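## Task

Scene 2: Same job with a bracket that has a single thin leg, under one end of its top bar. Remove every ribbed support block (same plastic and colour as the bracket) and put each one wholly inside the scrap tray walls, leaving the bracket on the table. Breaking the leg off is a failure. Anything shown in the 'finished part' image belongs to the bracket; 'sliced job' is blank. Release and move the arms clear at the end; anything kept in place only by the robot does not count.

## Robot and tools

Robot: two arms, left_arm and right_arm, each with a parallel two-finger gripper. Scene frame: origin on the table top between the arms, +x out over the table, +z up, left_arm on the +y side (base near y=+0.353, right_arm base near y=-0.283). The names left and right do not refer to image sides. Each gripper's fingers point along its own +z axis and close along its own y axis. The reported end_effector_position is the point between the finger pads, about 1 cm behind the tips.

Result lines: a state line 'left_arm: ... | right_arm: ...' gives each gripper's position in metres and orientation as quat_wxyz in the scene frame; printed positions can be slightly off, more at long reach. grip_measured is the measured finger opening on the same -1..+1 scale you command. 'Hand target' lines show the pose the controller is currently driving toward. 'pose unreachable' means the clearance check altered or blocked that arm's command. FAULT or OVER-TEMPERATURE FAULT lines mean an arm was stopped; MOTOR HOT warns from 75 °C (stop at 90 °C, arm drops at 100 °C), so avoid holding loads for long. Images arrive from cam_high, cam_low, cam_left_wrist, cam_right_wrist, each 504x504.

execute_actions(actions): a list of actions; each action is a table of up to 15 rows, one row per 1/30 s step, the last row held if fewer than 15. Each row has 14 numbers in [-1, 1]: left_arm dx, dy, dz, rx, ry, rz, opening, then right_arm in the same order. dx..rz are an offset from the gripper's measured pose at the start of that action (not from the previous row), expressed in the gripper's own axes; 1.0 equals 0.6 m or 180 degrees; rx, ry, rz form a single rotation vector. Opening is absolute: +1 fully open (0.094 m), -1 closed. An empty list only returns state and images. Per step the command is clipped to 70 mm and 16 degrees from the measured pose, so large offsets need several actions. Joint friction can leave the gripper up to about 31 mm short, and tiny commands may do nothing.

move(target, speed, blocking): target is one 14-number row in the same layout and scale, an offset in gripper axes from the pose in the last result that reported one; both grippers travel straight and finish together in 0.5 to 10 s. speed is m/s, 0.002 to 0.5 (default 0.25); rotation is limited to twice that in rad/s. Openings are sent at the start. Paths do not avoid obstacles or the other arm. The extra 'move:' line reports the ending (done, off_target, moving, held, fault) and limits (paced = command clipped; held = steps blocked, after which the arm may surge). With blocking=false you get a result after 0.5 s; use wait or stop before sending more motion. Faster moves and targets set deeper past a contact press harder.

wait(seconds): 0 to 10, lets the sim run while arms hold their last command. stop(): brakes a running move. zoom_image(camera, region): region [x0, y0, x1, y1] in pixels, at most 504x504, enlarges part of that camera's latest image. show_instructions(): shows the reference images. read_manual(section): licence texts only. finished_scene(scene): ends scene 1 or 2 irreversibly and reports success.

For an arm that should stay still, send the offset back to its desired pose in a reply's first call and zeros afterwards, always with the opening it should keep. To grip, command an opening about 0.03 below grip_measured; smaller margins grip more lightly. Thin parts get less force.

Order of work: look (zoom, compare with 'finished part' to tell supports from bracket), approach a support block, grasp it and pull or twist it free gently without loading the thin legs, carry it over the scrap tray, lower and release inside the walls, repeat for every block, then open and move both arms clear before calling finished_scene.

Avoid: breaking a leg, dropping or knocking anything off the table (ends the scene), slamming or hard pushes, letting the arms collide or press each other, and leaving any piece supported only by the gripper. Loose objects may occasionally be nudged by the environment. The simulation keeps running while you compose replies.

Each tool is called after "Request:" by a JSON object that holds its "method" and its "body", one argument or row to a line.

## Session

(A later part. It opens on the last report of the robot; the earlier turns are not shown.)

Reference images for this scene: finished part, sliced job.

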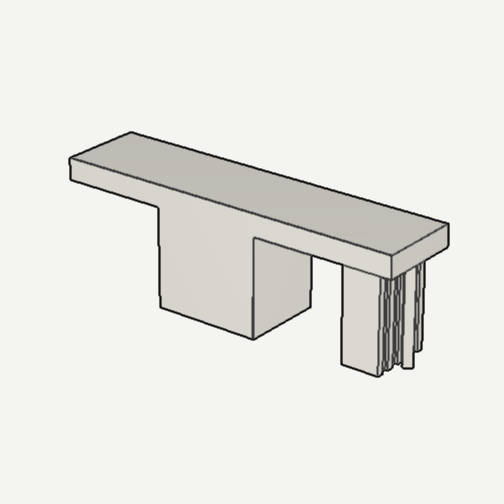

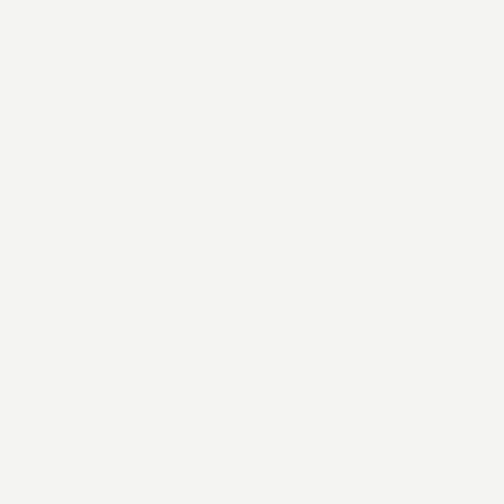

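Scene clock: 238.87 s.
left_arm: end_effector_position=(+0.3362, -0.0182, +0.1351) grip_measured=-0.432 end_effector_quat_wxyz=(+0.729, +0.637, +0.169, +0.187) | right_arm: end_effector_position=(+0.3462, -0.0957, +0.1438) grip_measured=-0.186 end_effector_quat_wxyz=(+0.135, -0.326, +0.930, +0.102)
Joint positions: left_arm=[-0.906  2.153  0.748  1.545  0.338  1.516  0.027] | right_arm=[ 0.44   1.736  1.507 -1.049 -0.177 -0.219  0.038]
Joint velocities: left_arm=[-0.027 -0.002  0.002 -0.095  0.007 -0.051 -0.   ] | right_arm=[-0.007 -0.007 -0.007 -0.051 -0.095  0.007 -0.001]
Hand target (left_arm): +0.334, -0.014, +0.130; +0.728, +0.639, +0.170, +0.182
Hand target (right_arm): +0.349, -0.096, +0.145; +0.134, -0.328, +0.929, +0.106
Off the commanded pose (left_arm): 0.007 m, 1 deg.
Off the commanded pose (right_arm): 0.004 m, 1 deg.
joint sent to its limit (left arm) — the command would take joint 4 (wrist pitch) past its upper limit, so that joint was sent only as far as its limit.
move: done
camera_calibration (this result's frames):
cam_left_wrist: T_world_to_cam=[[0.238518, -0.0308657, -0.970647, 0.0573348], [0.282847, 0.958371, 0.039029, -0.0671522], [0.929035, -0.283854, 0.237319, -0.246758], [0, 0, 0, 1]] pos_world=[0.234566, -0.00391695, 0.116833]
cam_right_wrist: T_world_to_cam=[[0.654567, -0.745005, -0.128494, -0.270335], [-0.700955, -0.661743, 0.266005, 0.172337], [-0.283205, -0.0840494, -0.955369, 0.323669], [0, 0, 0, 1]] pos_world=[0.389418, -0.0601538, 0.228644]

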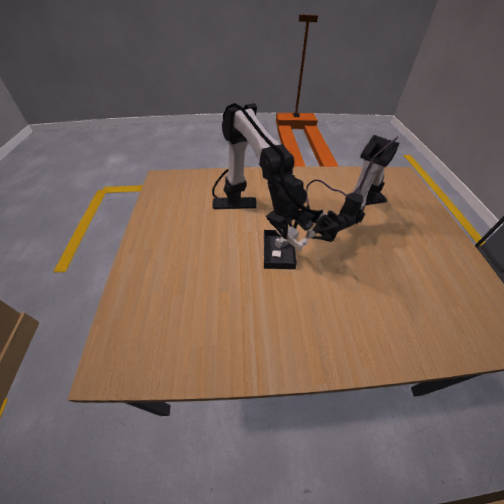

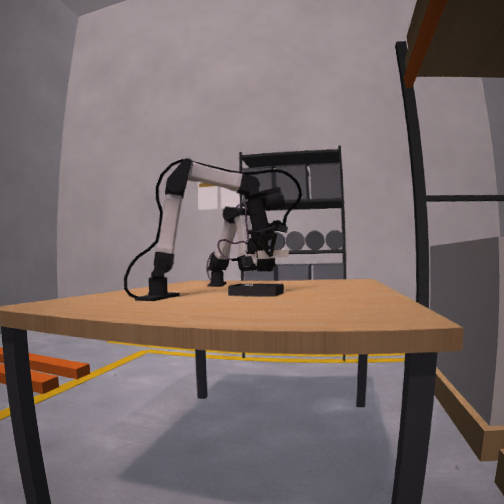

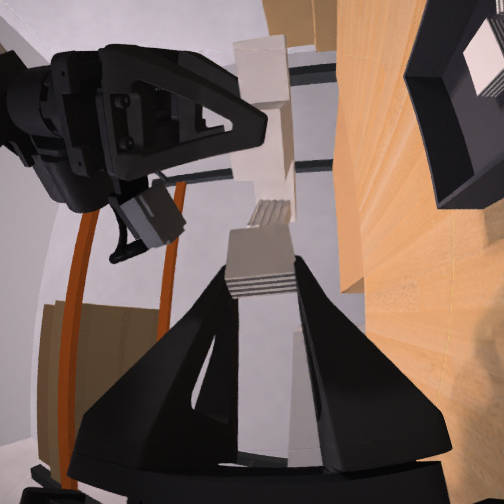

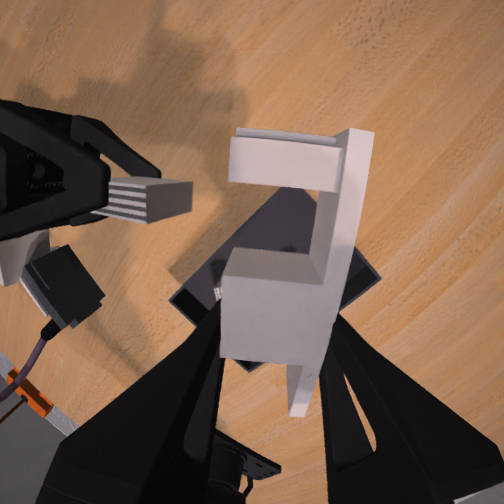

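Request:
{"method": "move", "body": {
  "target": [0,0,0,0,0,-0.5,-0.6,0.277,-0.35,-0.078,0.04,0,0,-0.4],
  "speed": 0.3
}}

Request:
{"method": "move", "body": {
  "target": [0.062,-0.08,0.075,0,0.33,0,-0.6,0.045,0,0.13,0,0,0,-0.4],
  "speed": 0.2
}}

Request:
{"method": "move", "body": {
  "target": [0.025,0,0.08,0,0,0,-0.6,0,0,0,0,0,0,-0.4],
  "speed": 0.06
}}

Scene clock: 247.70 s.
left_arm: end_effector_position=(+0.3362, -0.0182, +0.1352) grip_measured=-0.431 end_effector_quat_wxyz=(+0.649, +0.334, +0.568, -0.380) | right_arm: end_effector_position=(+0.3365, -0.3674, +0.1164) grip_measured=-0.186 end_effector_quat_wxyz=(+0.151, -0.314, +0.936, +0.038)
Joint positions: left_arm=[-0.906  2.153  0.748  1.545  0.338 -0.046  0.027] | right_arm=[-0.365  1.65   1.314 -1.049 -0.252 -1.001  0.038]
Joint velocities: left_arm=[-0.002  0.012 -0.007  0.022 -0.007  0.022  0.   ] | right_arm=[-0.007  0.012  0.017 -0.037 -0.081 -0.022 -0.001]
Hand target (left_arm): +0.336, -0.018, +0.135; +0.647, +0.331, +0.570, -0.383
Hand target (right_arm): +0.341, -0.369, +0.114; +0.155, -0.317, +0.935, +0.041
Off the commanded pose (left_arm): 0.000 m, 1 deg.
Off the commanded pose (right_arm): 0.010 m, 1 deg.
move: done
camera_calibration (this result's frames):
cam_left_wrist: T_world_to_cam=[[-0.834994, -0.51336, -0.198107, 0.305075], [-0.166864, 0.579301, -0.797851, 0.19031], [0.524349, -0.633144, -0.569374, -0.00797497], [0, 0, 0, 1]] pos_world=[0.290673, 0.0413172, 0.207736]
cam_right_wrist: T_world_to_cam=[[0.624173, -0.781278, -0.00354325, -0.487605], [-0.748192, -0.599035, 0.285247, 0.02969], [-0.22498, -0.175393, -0.958447, 0.219064], [0, 0, 0, 1]] pos_world=[0.375849, -0.324748, 0.199765]

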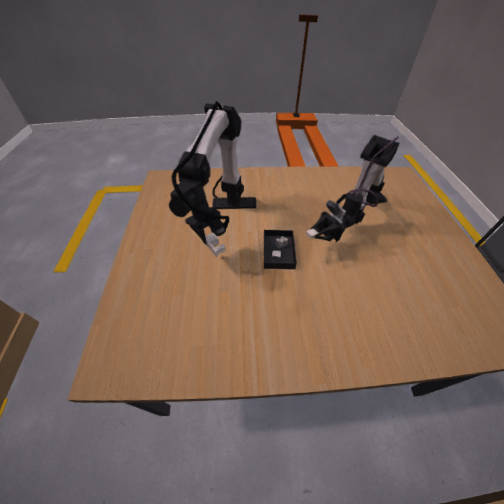

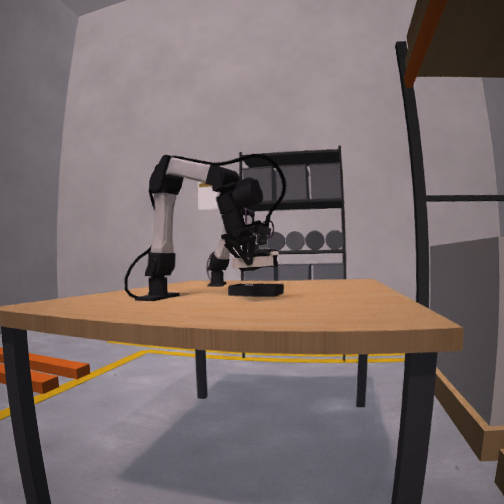

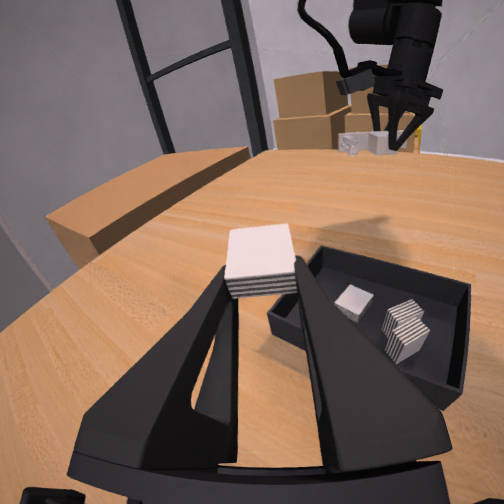

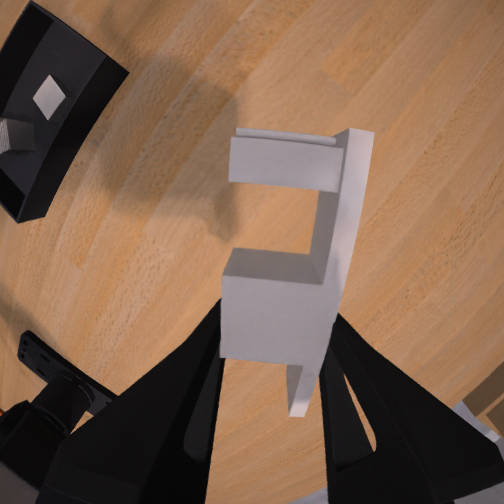

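Scene clock: 251.00 s.
left_arm: end_effector_position=(+0.3158, -0.0802, +0.1027) grip_measured=-0.431 end_effector_quat_wxyz=(+0.276, +0.479, +0.815, -0.172) | right_arm: end_effector_position=(+0.3404, -0.3690, +0.0469) grip_measured=-0.186 end_effector_quat_wxyz=(+0.161, -0.316, +0.935, +0.029)
Joint positions: left_arm=[-1.089  2.047  1.602 -0.473  0.112  0.12   0.027] | right_arm=[-0.365  1.705  1.086 -0.738 -0.252 -1.001  0.038]
Joint velocities: left_arm=[ 0.002 -0.007  0.012  0.007 -0.037 -0.037 -0.   ] | right_arm=[-0.007  0.002 -0.017 -0.037  0.022 -0.022  0.   ]
Hand target (left_arm): +0.318, -0.084, +0.106; +0.281, +0.481, +0.813, -0.168
Hand target (right_arm): +0.335, -0.369, +0.034; +0.151, -0.314, +0.936, +0.038
Off the commanded pose (left_arm): 0.006 m, 1 deg.
Off the commanded pose (right_arm): 0.014 m, 2 deg.
move: off_target (right_arm)
camera_calibration (this result's frames):
cam_left_wrist: T_world_to_cam=[[-0.931917, -0.342387, -0.119591, 0.286038], [-0.354542, 0.929499, 0.101647, 0.191877], [0.0763569, 0.137127, -0.987606, 0.191187], [0, 0, 0, 1]] pos_world=[0.319994, -0.106631, 0.203521]
cam_right_wrist: T_world_to_cam=[[0.62396, -0.781193, 0.0202948, -0.492553], [-0.755309, -0.596217, 0.272092, 0.055613], [-0.200456, -0.185103, -0.962057, 0.141303], [0, 0, 0, 1]] pos_world=[0.377663, -0.325466, 0.130806]

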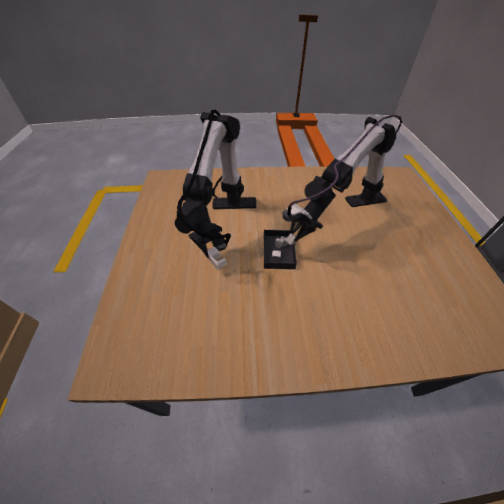

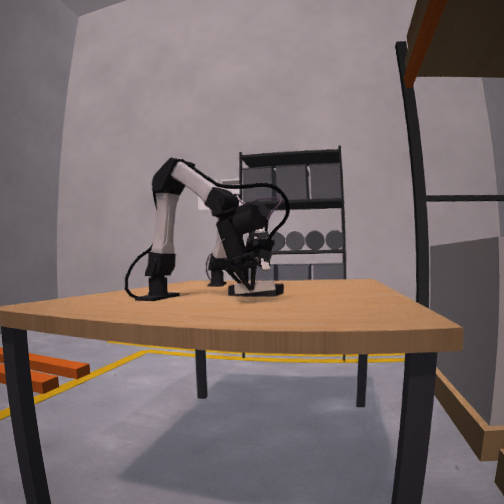

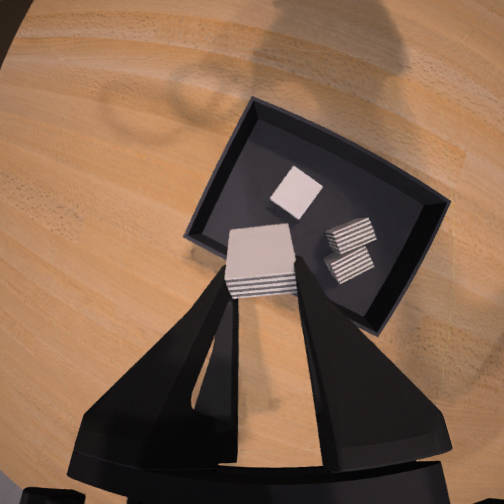

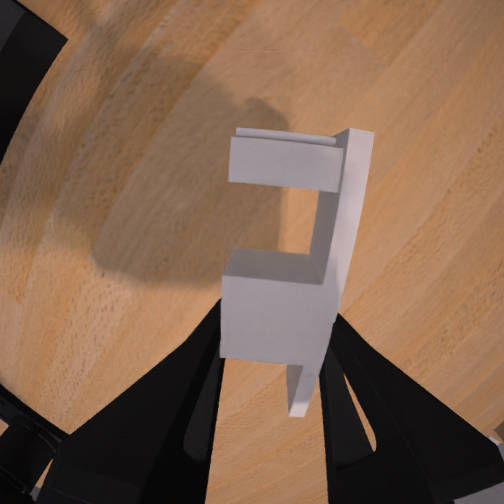

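Scene clock: 252.17 s.
left_arm: end_effector_position=(+0.3269, -0.0943, +0.0615) grip_measured=-0.431 end_effector_quat_wxyz=(+0.276, +0.479, +0.815, -0.172) | right_arm: end_effector_position=(+0.3404, -0.3690, +0.0469) grip_measured=-0.186 end_effector_quat_wxyz=(+0.161, -0.316, +0.935, +0.029)
Joint positions: left_arm=[-1.089  2.156  1.602 -0.363  0.112  0.12   0.027] | right_arm=[-0.365  1.705  1.086 -0.738 -0.252 -1.001  0.038]
Joint velocities: left_arm=[ 0.007 -0.007  0.002 -0.022  0.007  0.022 -0.001] | right_arm=[ 0.007  0.007 -0.002 -0.051  0.037  0.051 -0.001]
Hand target (left_arm): +0.324, -0.096, +0.056; +0.276, +0.479, +0.815, -0.171
Hand target (right_arm): +0.340, -0.369, +0.047; +0.161, -0.316, +0.935, +0.029
Off the commanded pose (left_arm): 0.007 m, 0 deg.
Off the commanded pose (right_arm): 0.000 m, 0 deg.
move: done
camera_calibration (this result's frames):
cam_left_wrist: T_world_to_cam=[[-0.931889, -0.342423, -0.119708, 0.28661], [-0.354566, 0.929529, 0.101285, 0.213128], [0.0765899, 0.136831, -0.987629, 0.151436], [0, 0, 0, 1]] pos_world=[0.331058, -0.120688, 0.162286]
cam_right_wrist: T_world_to_cam=[[0.62396, -0.781193, 0.0202948, -0.492553], [-0.755309, -0.596217, 0.272092, 0.055613], [-0.200456, -0.185103, -0.962057, 0.141303], [0, 0, 0, 1]] pos_world=[0.377663, -0.325466, 0.130806]

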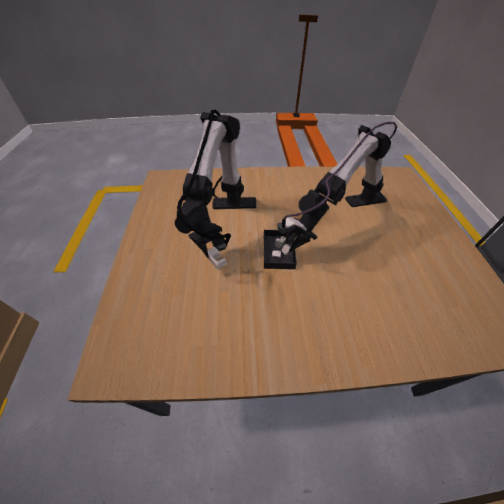

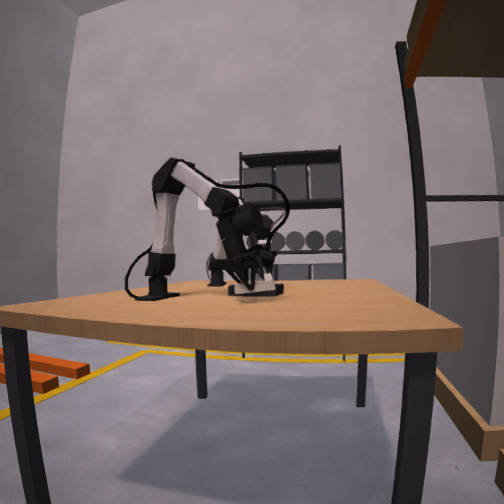

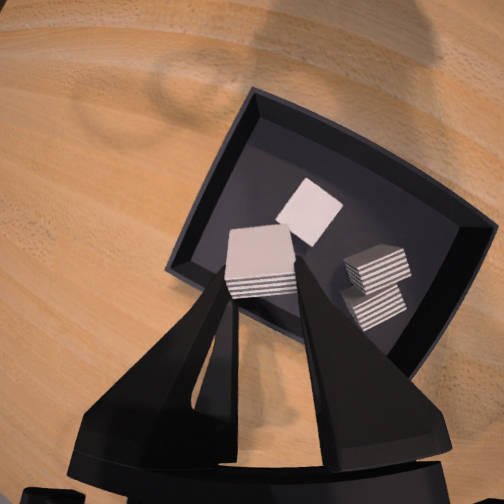

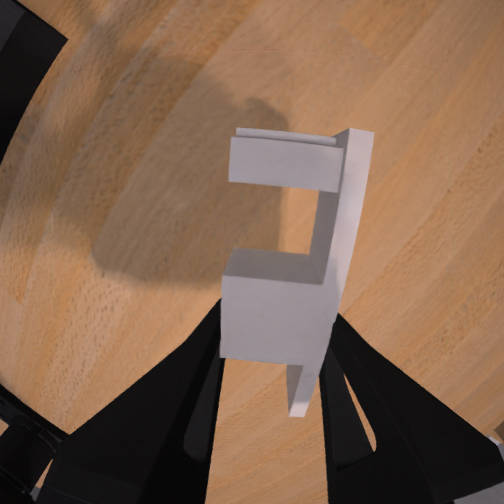

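Request:
{"method": "move", "body": {
  "target": [0.012,-0.012,0.036,0,0,0,-0.6,0.022,0,0.062,-0.012,0.012,0,-0.4],
  "speed": 0.04
}}

Request:
{"method": "move", "body": {
  "target": [0,0,0,0,0,0,-0.2,0,0,0,0,0,0,-0.4]
}}

Scene clock: 255.97 s.
left_arm: end_effector_position=(+0.3246, -0.1022, +0.0440) grip_measured=-0.431 end_effector_quat_wxyz=(+0.273, +0.480, +0.815, -0.174) | right_arm: end_effector_position=(+0.3481, -0.3734, +0.0221) grip_measured=-0.186 end_effector_quat_wxyz=(+0.152, -0.316, +0.936, +0.032)
Joint positions: left_arm=[-1.101  2.2    1.602 -0.323  0.112  0.111  0.027] | right_arm=[-0.365  1.79   1.086 -0.672 -0.245 -1.004  0.038]
Joint velocities: left_arm=[ 0.007 -0.012 -0.012 -0.007  0.007  0.022 -0.   ] | right_arm=[-0.017 -0.012 -0.022 -0.022  0.007  0.037 -0.   ]
Hand target (left_arm): +0.324, -0.105, +0.040; +0.276, +0.479, +0.815, -0.171
Hand target (right_arm): +0.340, -0.370, +0.008; +0.138, -0.319, +0.937, +0.041
Off the commanded pose (left_arm): 0.005 m, 0 deg.
Off the commanded pose (right_arm): 0.016 m, 2 deg.
move: off_target (right_arm)
camera_calibration (this result's frames):
cam_left_wrist: T_world_to_cam=[[-0.934383, -0.337791, -0.113246, 0.280748], [-0.349279, 0.931196, 0.104294, 0.219749], [0.0702247, 0.137005, -0.988078, 0.137531], [0, 0, 0, 1]] pos_world=[0.329422, -0.128638, 0.144767]
cam_right_wrist: T_world_to_cam=[[0.624735, -0.780798, 0.00782663, -0.500171], [-0.749204, -0.596571, 0.287744, 0.0629496], [-0.220001, -0.185627, -0.957675, 0.124692], [0, 0, 0, 1]] pos_world=[0.387069, -0.329833, 0.105216]

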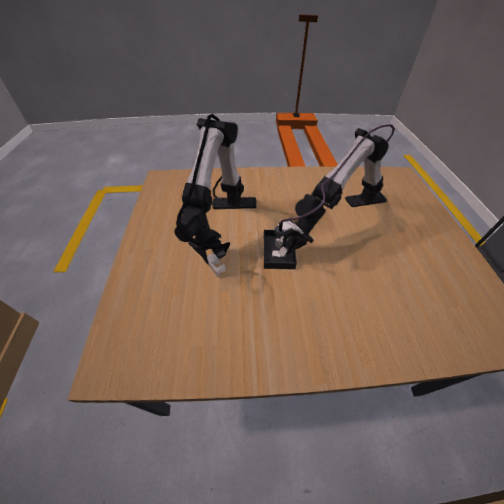

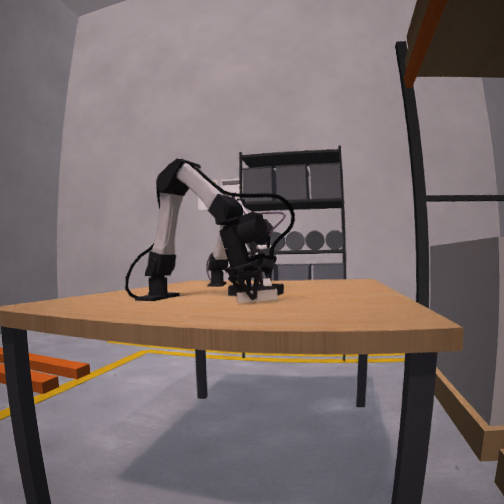

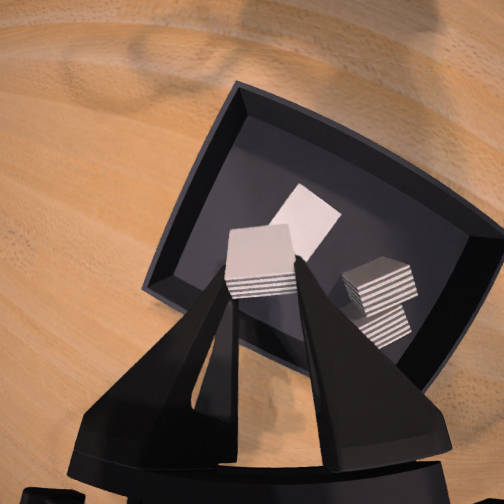

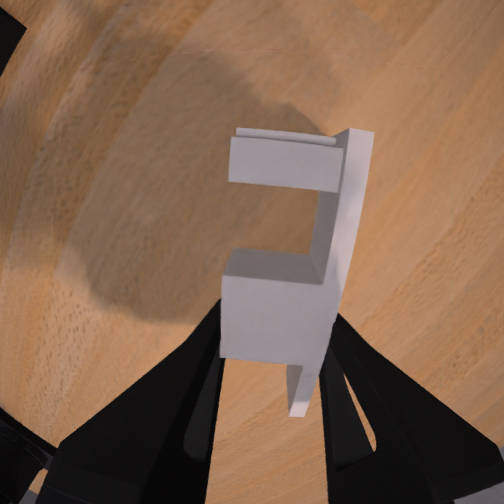

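Scene clock: 256.47 s.
left_arm: end_effector_position=(+0.3246, -0.1022, +0.0440) grip_measured=-0.202 end_effector_quat_wxyz=(+0.273, +0.480, +0.815, -0.174) | right_arm: end_effector_position=(+0.3481, -0.3734, +0.0221) grip_measured=-0.186 end_effector_quat_wxyz=(+0.152, -0.316, +0.936, +0.032)
Joint positions: left_arm=[-1.101  2.2    1.602 -0.323  0.112  0.111  0.038] | right_arm=[-0.365  1.79   1.086 -0.672 -0.245 -1.004  0.038]
Joint velocities: left_arm=[ 0.007 -0.002 -0.002 -0.022  0.022 -0.051 -0.001] | right_arm=[-0.012  0.002 -0.007  0.022  0.007  0.007  0.001]
Hand target (left_arm): +0.325, -0.102, +0.044; +0.273, +0.480, +0.815, -0.174
Hand target (right_arm): +0.348, -0.373, +0.022; +0.152, -0.316, +0.936, +0.032
Off the commanded pose (left_arm): 0.000 m, 0 deg.
Off the commanded pose (right_arm): 0.000 m, 0 deg.
move: done
camera_calibration (this result's frames):
cam_left_wrist: T_world_to_cam=[[-0.934383, -0.337791, -0.113246, 0.280748], [-0.349279, 0.931196, 0.104294, 0.219749], [0.0702247, 0.137005, -0.988078, 0.137531], [0, 0, 0, 1]] pos_world=[0.329422, -0.128638, 0.144767]
cam_right_wrist: T_world_to_cam=[[0.625018, -0.78057, 0.00794238, -0.500187], [-0.749004, -0.596814, 0.287759, 0.062789], [-0.219876, -0.185803, -0.95767, 0.124583], [0, 0, 0, 1]] pos_world=[0.387048, -0.32981, 0.105214]

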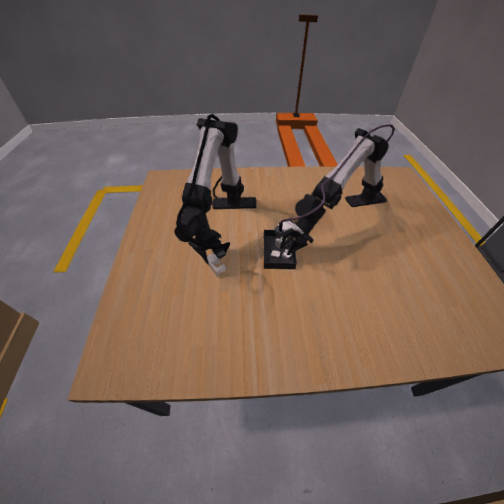

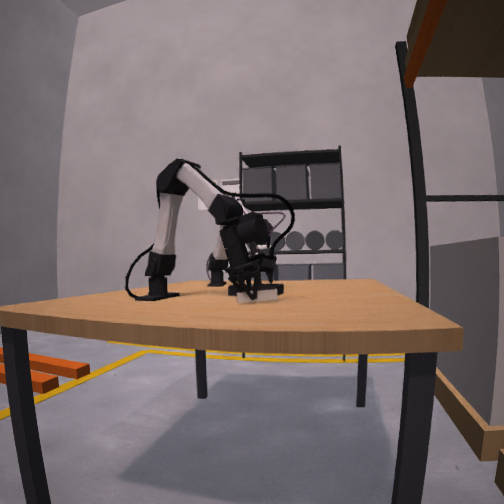

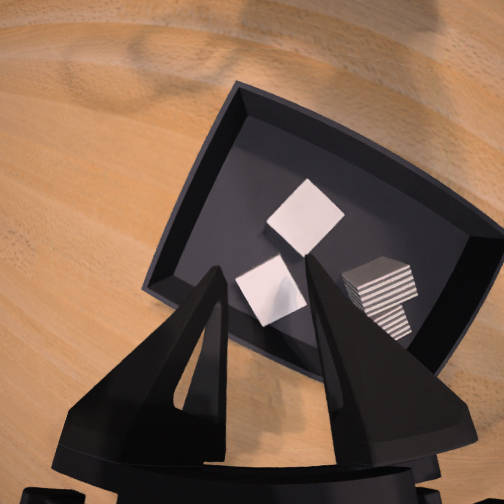

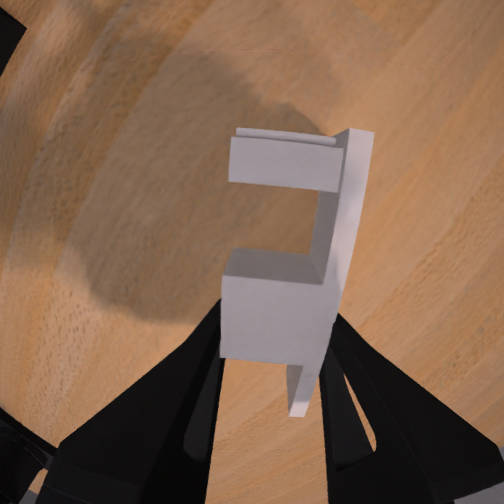

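Request:
{"method": "move", "body": {
  "target": [0,0,-0.2,0,0,0,-0.2,0,0,0.022,0,0,0,-0.4],
  "speed": 0.12
}}

Request:
{"method": "move", "body": {
  "target": [0,0,0,0,0,0,-0.2,0,0,0,0,0,0,0.3]
}}

Request:
{"method": "move", "body": {
  "target": [0,0,0,0,0,0,-0.2,0,0,-0.18,0,0,0,0.3],
  "speed": 0.15
}}

Request:
{"method": "show_instructions", "body": {

}}

Scene clock: 261.83 s.
left_arm: end_effector_position=(+0.2931, -0.0417, +0.1402) grip_measured=-0.202 end_effector_quat_wxyz=(+0.278, +0.478, +0.815, -0.172) | right_arm: end_effector_position=(+0.3555, -0.3763, +0.0238) grip_measured=-0.186 end_effector_quat_wxyz=(+0.164, -0.317, +0.934, +0.021)
Joint positions: left_arm=[-1.074  1.85   1.476 -0.54   0.121  0.132  0.038] | right_arm=[-0.365  1.79   1.086 -0.638 -0.245 -1.004  0.038]
Joint velocities: left_arm=[-0.017 -0.002 -0.027 -0.037 -0.051 -0.051  0.   ] | right_arm=[ 0.007 -0.007 -0.007  0.037 -0.095  0.051 -0.001]
Hand target (left_arm): +0.291, -0.037, +0.139; +0.272, +0.480, +0.815, -0.174
Hand target (right_arm): +0.351, -0.371, +0.010; +0.152, -0.316, +0.936, +0.032
Off the commanded pose (left_arm): 0.005 m, 1 deg.
Off the commanded pose (right_arm): 0.016 m, 2 deg.
move: off_target (right_arm)
camera_calibration (this result's frames):
cam_left_wrist: T_world_to_cam=[[-0.931301, -0.343419, -0.121413, 0.282601], [-0.355437, 0.929675, 0.0967891, 0.145133], [0.0796358, 0.133295, -0.987872, 0.223551], [0, 0, 0, 1]] pos_world=[0.296969, -0.0676743, 0.241104]
cam_right_wrist: T_world_to_cam=[[0.624315, -0.780292, 0.0370874, -0.507402], [-0.757735, -0.593357, 0.271598, 0.0708562], [-0.18992, -0.197665, -0.961696, 0.112265], [0, 0, 0, 1]] pos_world=[0.39179, -0.331688, 0.107539]

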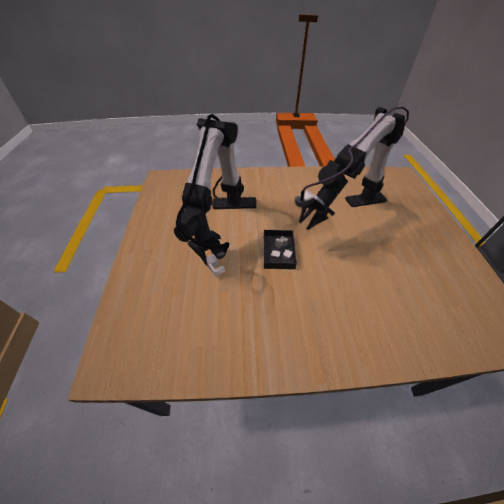

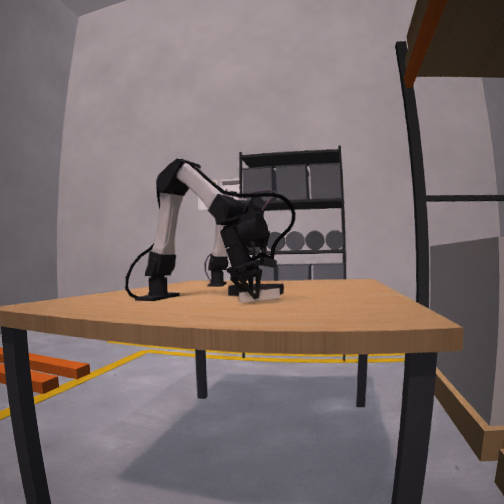

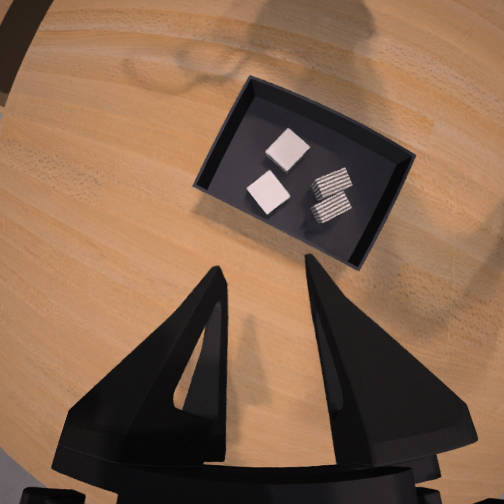

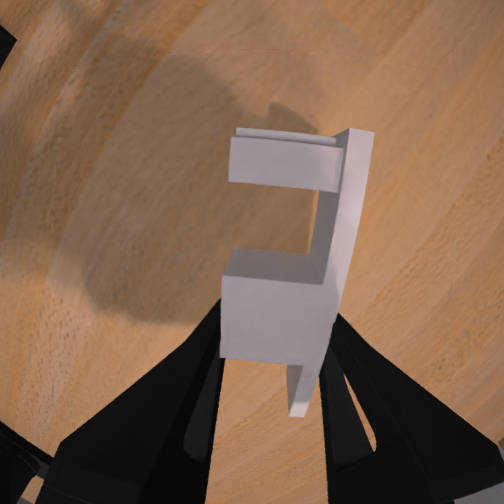

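Scene clock: 262.33 s.
left_arm: end_effector_position=(+0.2931, -0.0417, +0.1402) grip_measured=-0.202 end_effector_quat_wxyz=(+0.278, +0.478, +0.815, -0.172) | right_arm: end_effector_position=(+0.3555, -0.3763, +0.0238) grip_measured=+0.299 end_effector_quat_wxyz=(+0.164, -0.317, +0.934, +0.021)
Joint positions: left_arm=[-1.074  1.85   1.476 -0.54   0.121  0.132  0.038] | right_arm=[-0.365  1.79   1.086 -0.638 -0.245 -1.004  0.061]
Joint velocities: left_arm=[ 0.007  0.017  0.017  0.007  0.051  0.007 -0.   ] | right_arm=[-0.017 -0.007 -0.002 -0.007  0.037 -0.037 -0.   ]
Hand target (left_arm): +0.293, -0.042, +0.140; +0.278, +0.478, +0.815, -0.172
Hand target (right_arm): +0.355, -0.376, +0.024; +0.164, -0.317, +0.934, +0.021
Off the commanded pose (left_arm): 0.000 m, 0 deg.
Off the commanded pose (right_arm): 0.000 m, 0 deg.
move: done
camera_calibration (this result's frames):
cam_left_wrist: T_world_to_cam=[[-0.931301, -0.343419, -0.121413, 0.282601], [-0.355437, 0.929675, 0.0967891, 0.145133], [0.0796358, 0.133295, -0.987872, 0.223551], [0, 0, 0, 1]] pos_world=[0.296969, -0.0676743, 0.241104]
cam_right_wrist: T_world_to_cam=[[0.624315, -0.780292, 0.0370874, -0.507402], [-0.757735, -0.593357, 0.271598, 0.0708562], [-0.18992, -0.197665, -0.961696, 0.112265], [0, 0, 0, 1]] pos_world=[0.39179, -0.331688, 0.107539]

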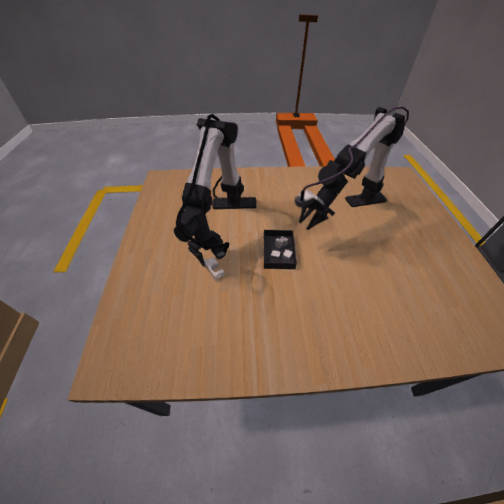

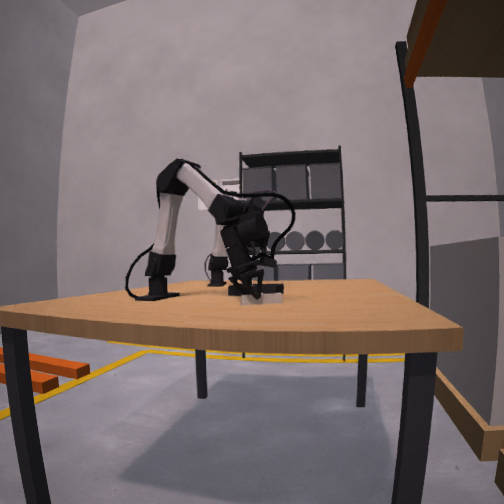

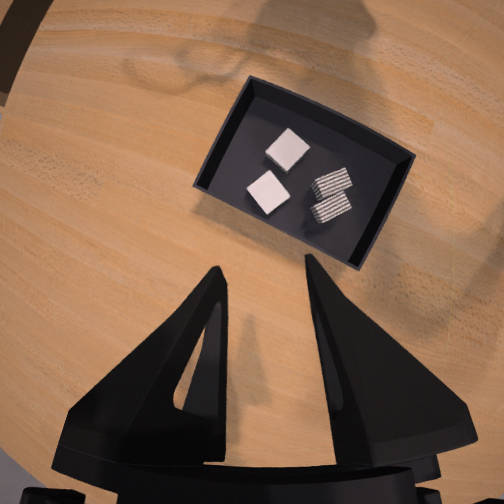

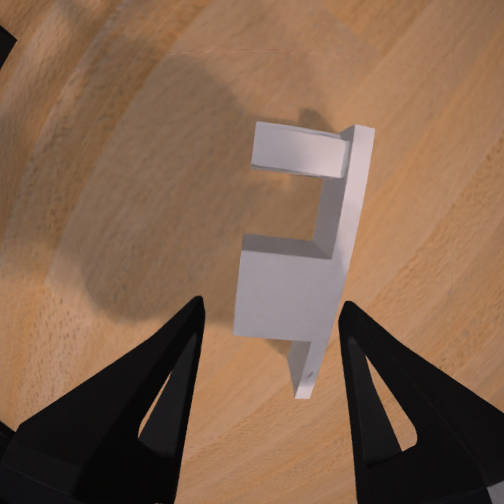

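Scene clock: 263.70 s.
left_arm: end_effector_position=(+0.2931, -0.0417, +0.1402) grip_measured=-0.202 end_effector_quat_wxyz=(+0.278, +0.478, +0.815, -0.172) | right_arm: end_effector_position=(+0.3244, -0.3909, +0.1175) grip_measured=+0.299 end_effector_quat_wxyz=(+0.156, -0.316, +0.936, +0.024)
Joint positions: left_arm=[-1.074  1.85   1.476 -0.54   0.121  0.132  0.038] | right_arm=[-0.445  1.626  1.292 -1.044 -0.254 -1.083  0.061]
Joint velocities: left_arm=[ 0.007  0.002  0.002  0.007  0.081 -0.022  0.001] | right_arm=[-0.007 -0.012 -0.012 -0.007  0.037 -0.081  0.   ]
Hand target (left_arm): +0.293, -0.042, +0.140; +0.278, +0.478, +0.815, -0.172
Hand target (right_arm): +0.325, -0.393, +0.126; +0.164, -0.317, +0.934, +0.021
Off the commanded pose (left_arm): 0.000 m, 0 deg.
Off the commanded pose (right_arm): 0.008 m, 1 deg.
move: done
camera_calibration (this result's frames):
cam_left_wrist: T_world_to_cam=[[-0.931301, -0.343419, -0.121413, 0.282601], [-0.355437, 0.929675, 0.0967891, 0.145133], [0.0796358, 0.133295, -0.987872, 0.223551], [0, 0, 0, 1]] pos_world=[0.296969, -0.0676743, 0.241104]
cam_right_wrist: T_world_to_cam=[[0.62232, -0.782346, 0.0255557, -0.501634], [-0.754746, -0.591069, 0.284598, 0.0116224], [-0.207549, -0.196399, -0.958306, 0.199461], [0, 0, 0, 1]] pos_world=[0.362347, -0.346408, 0.200656]

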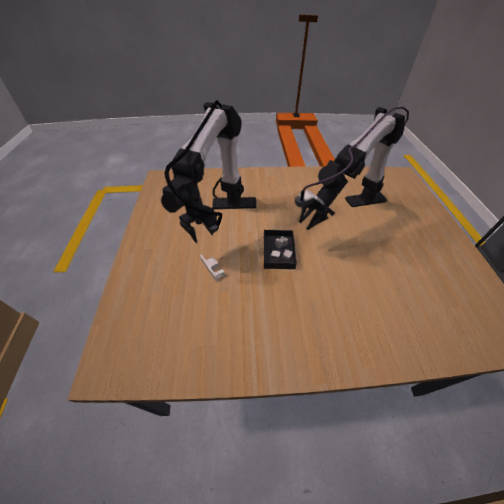

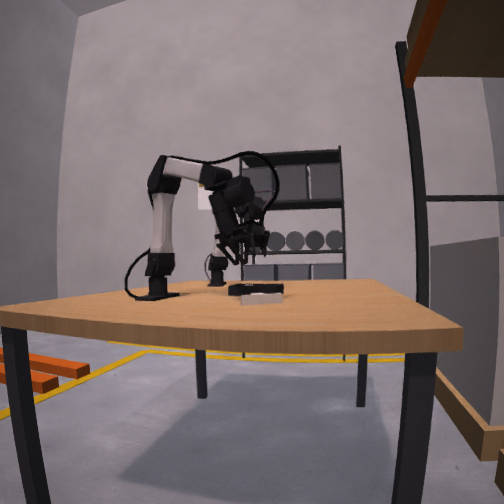

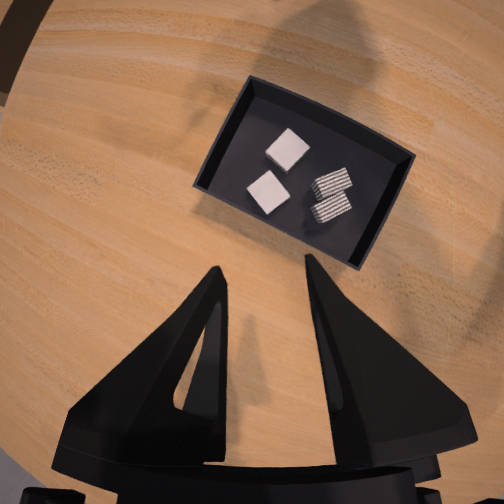

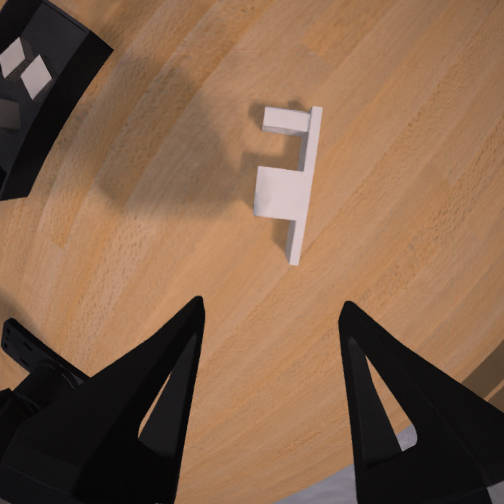

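Reference images for this scene: finished part, sliced job.

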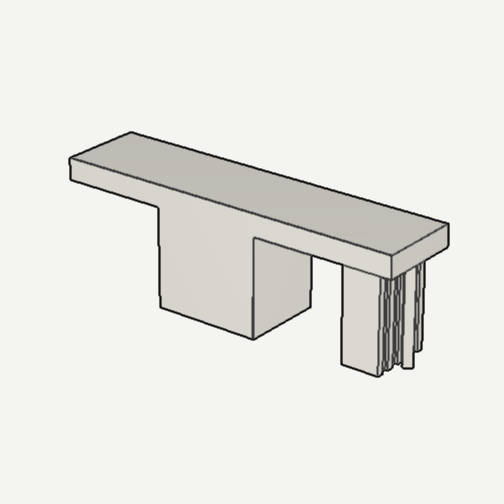

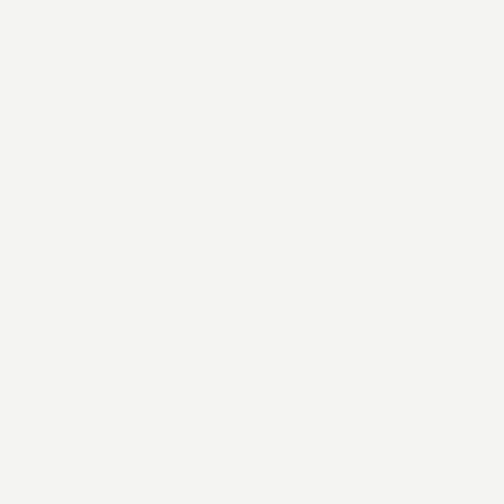

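Request:
{"method": "finished_scene", "body": {
  "scene": 2
}}

The scene is finished: the task was done.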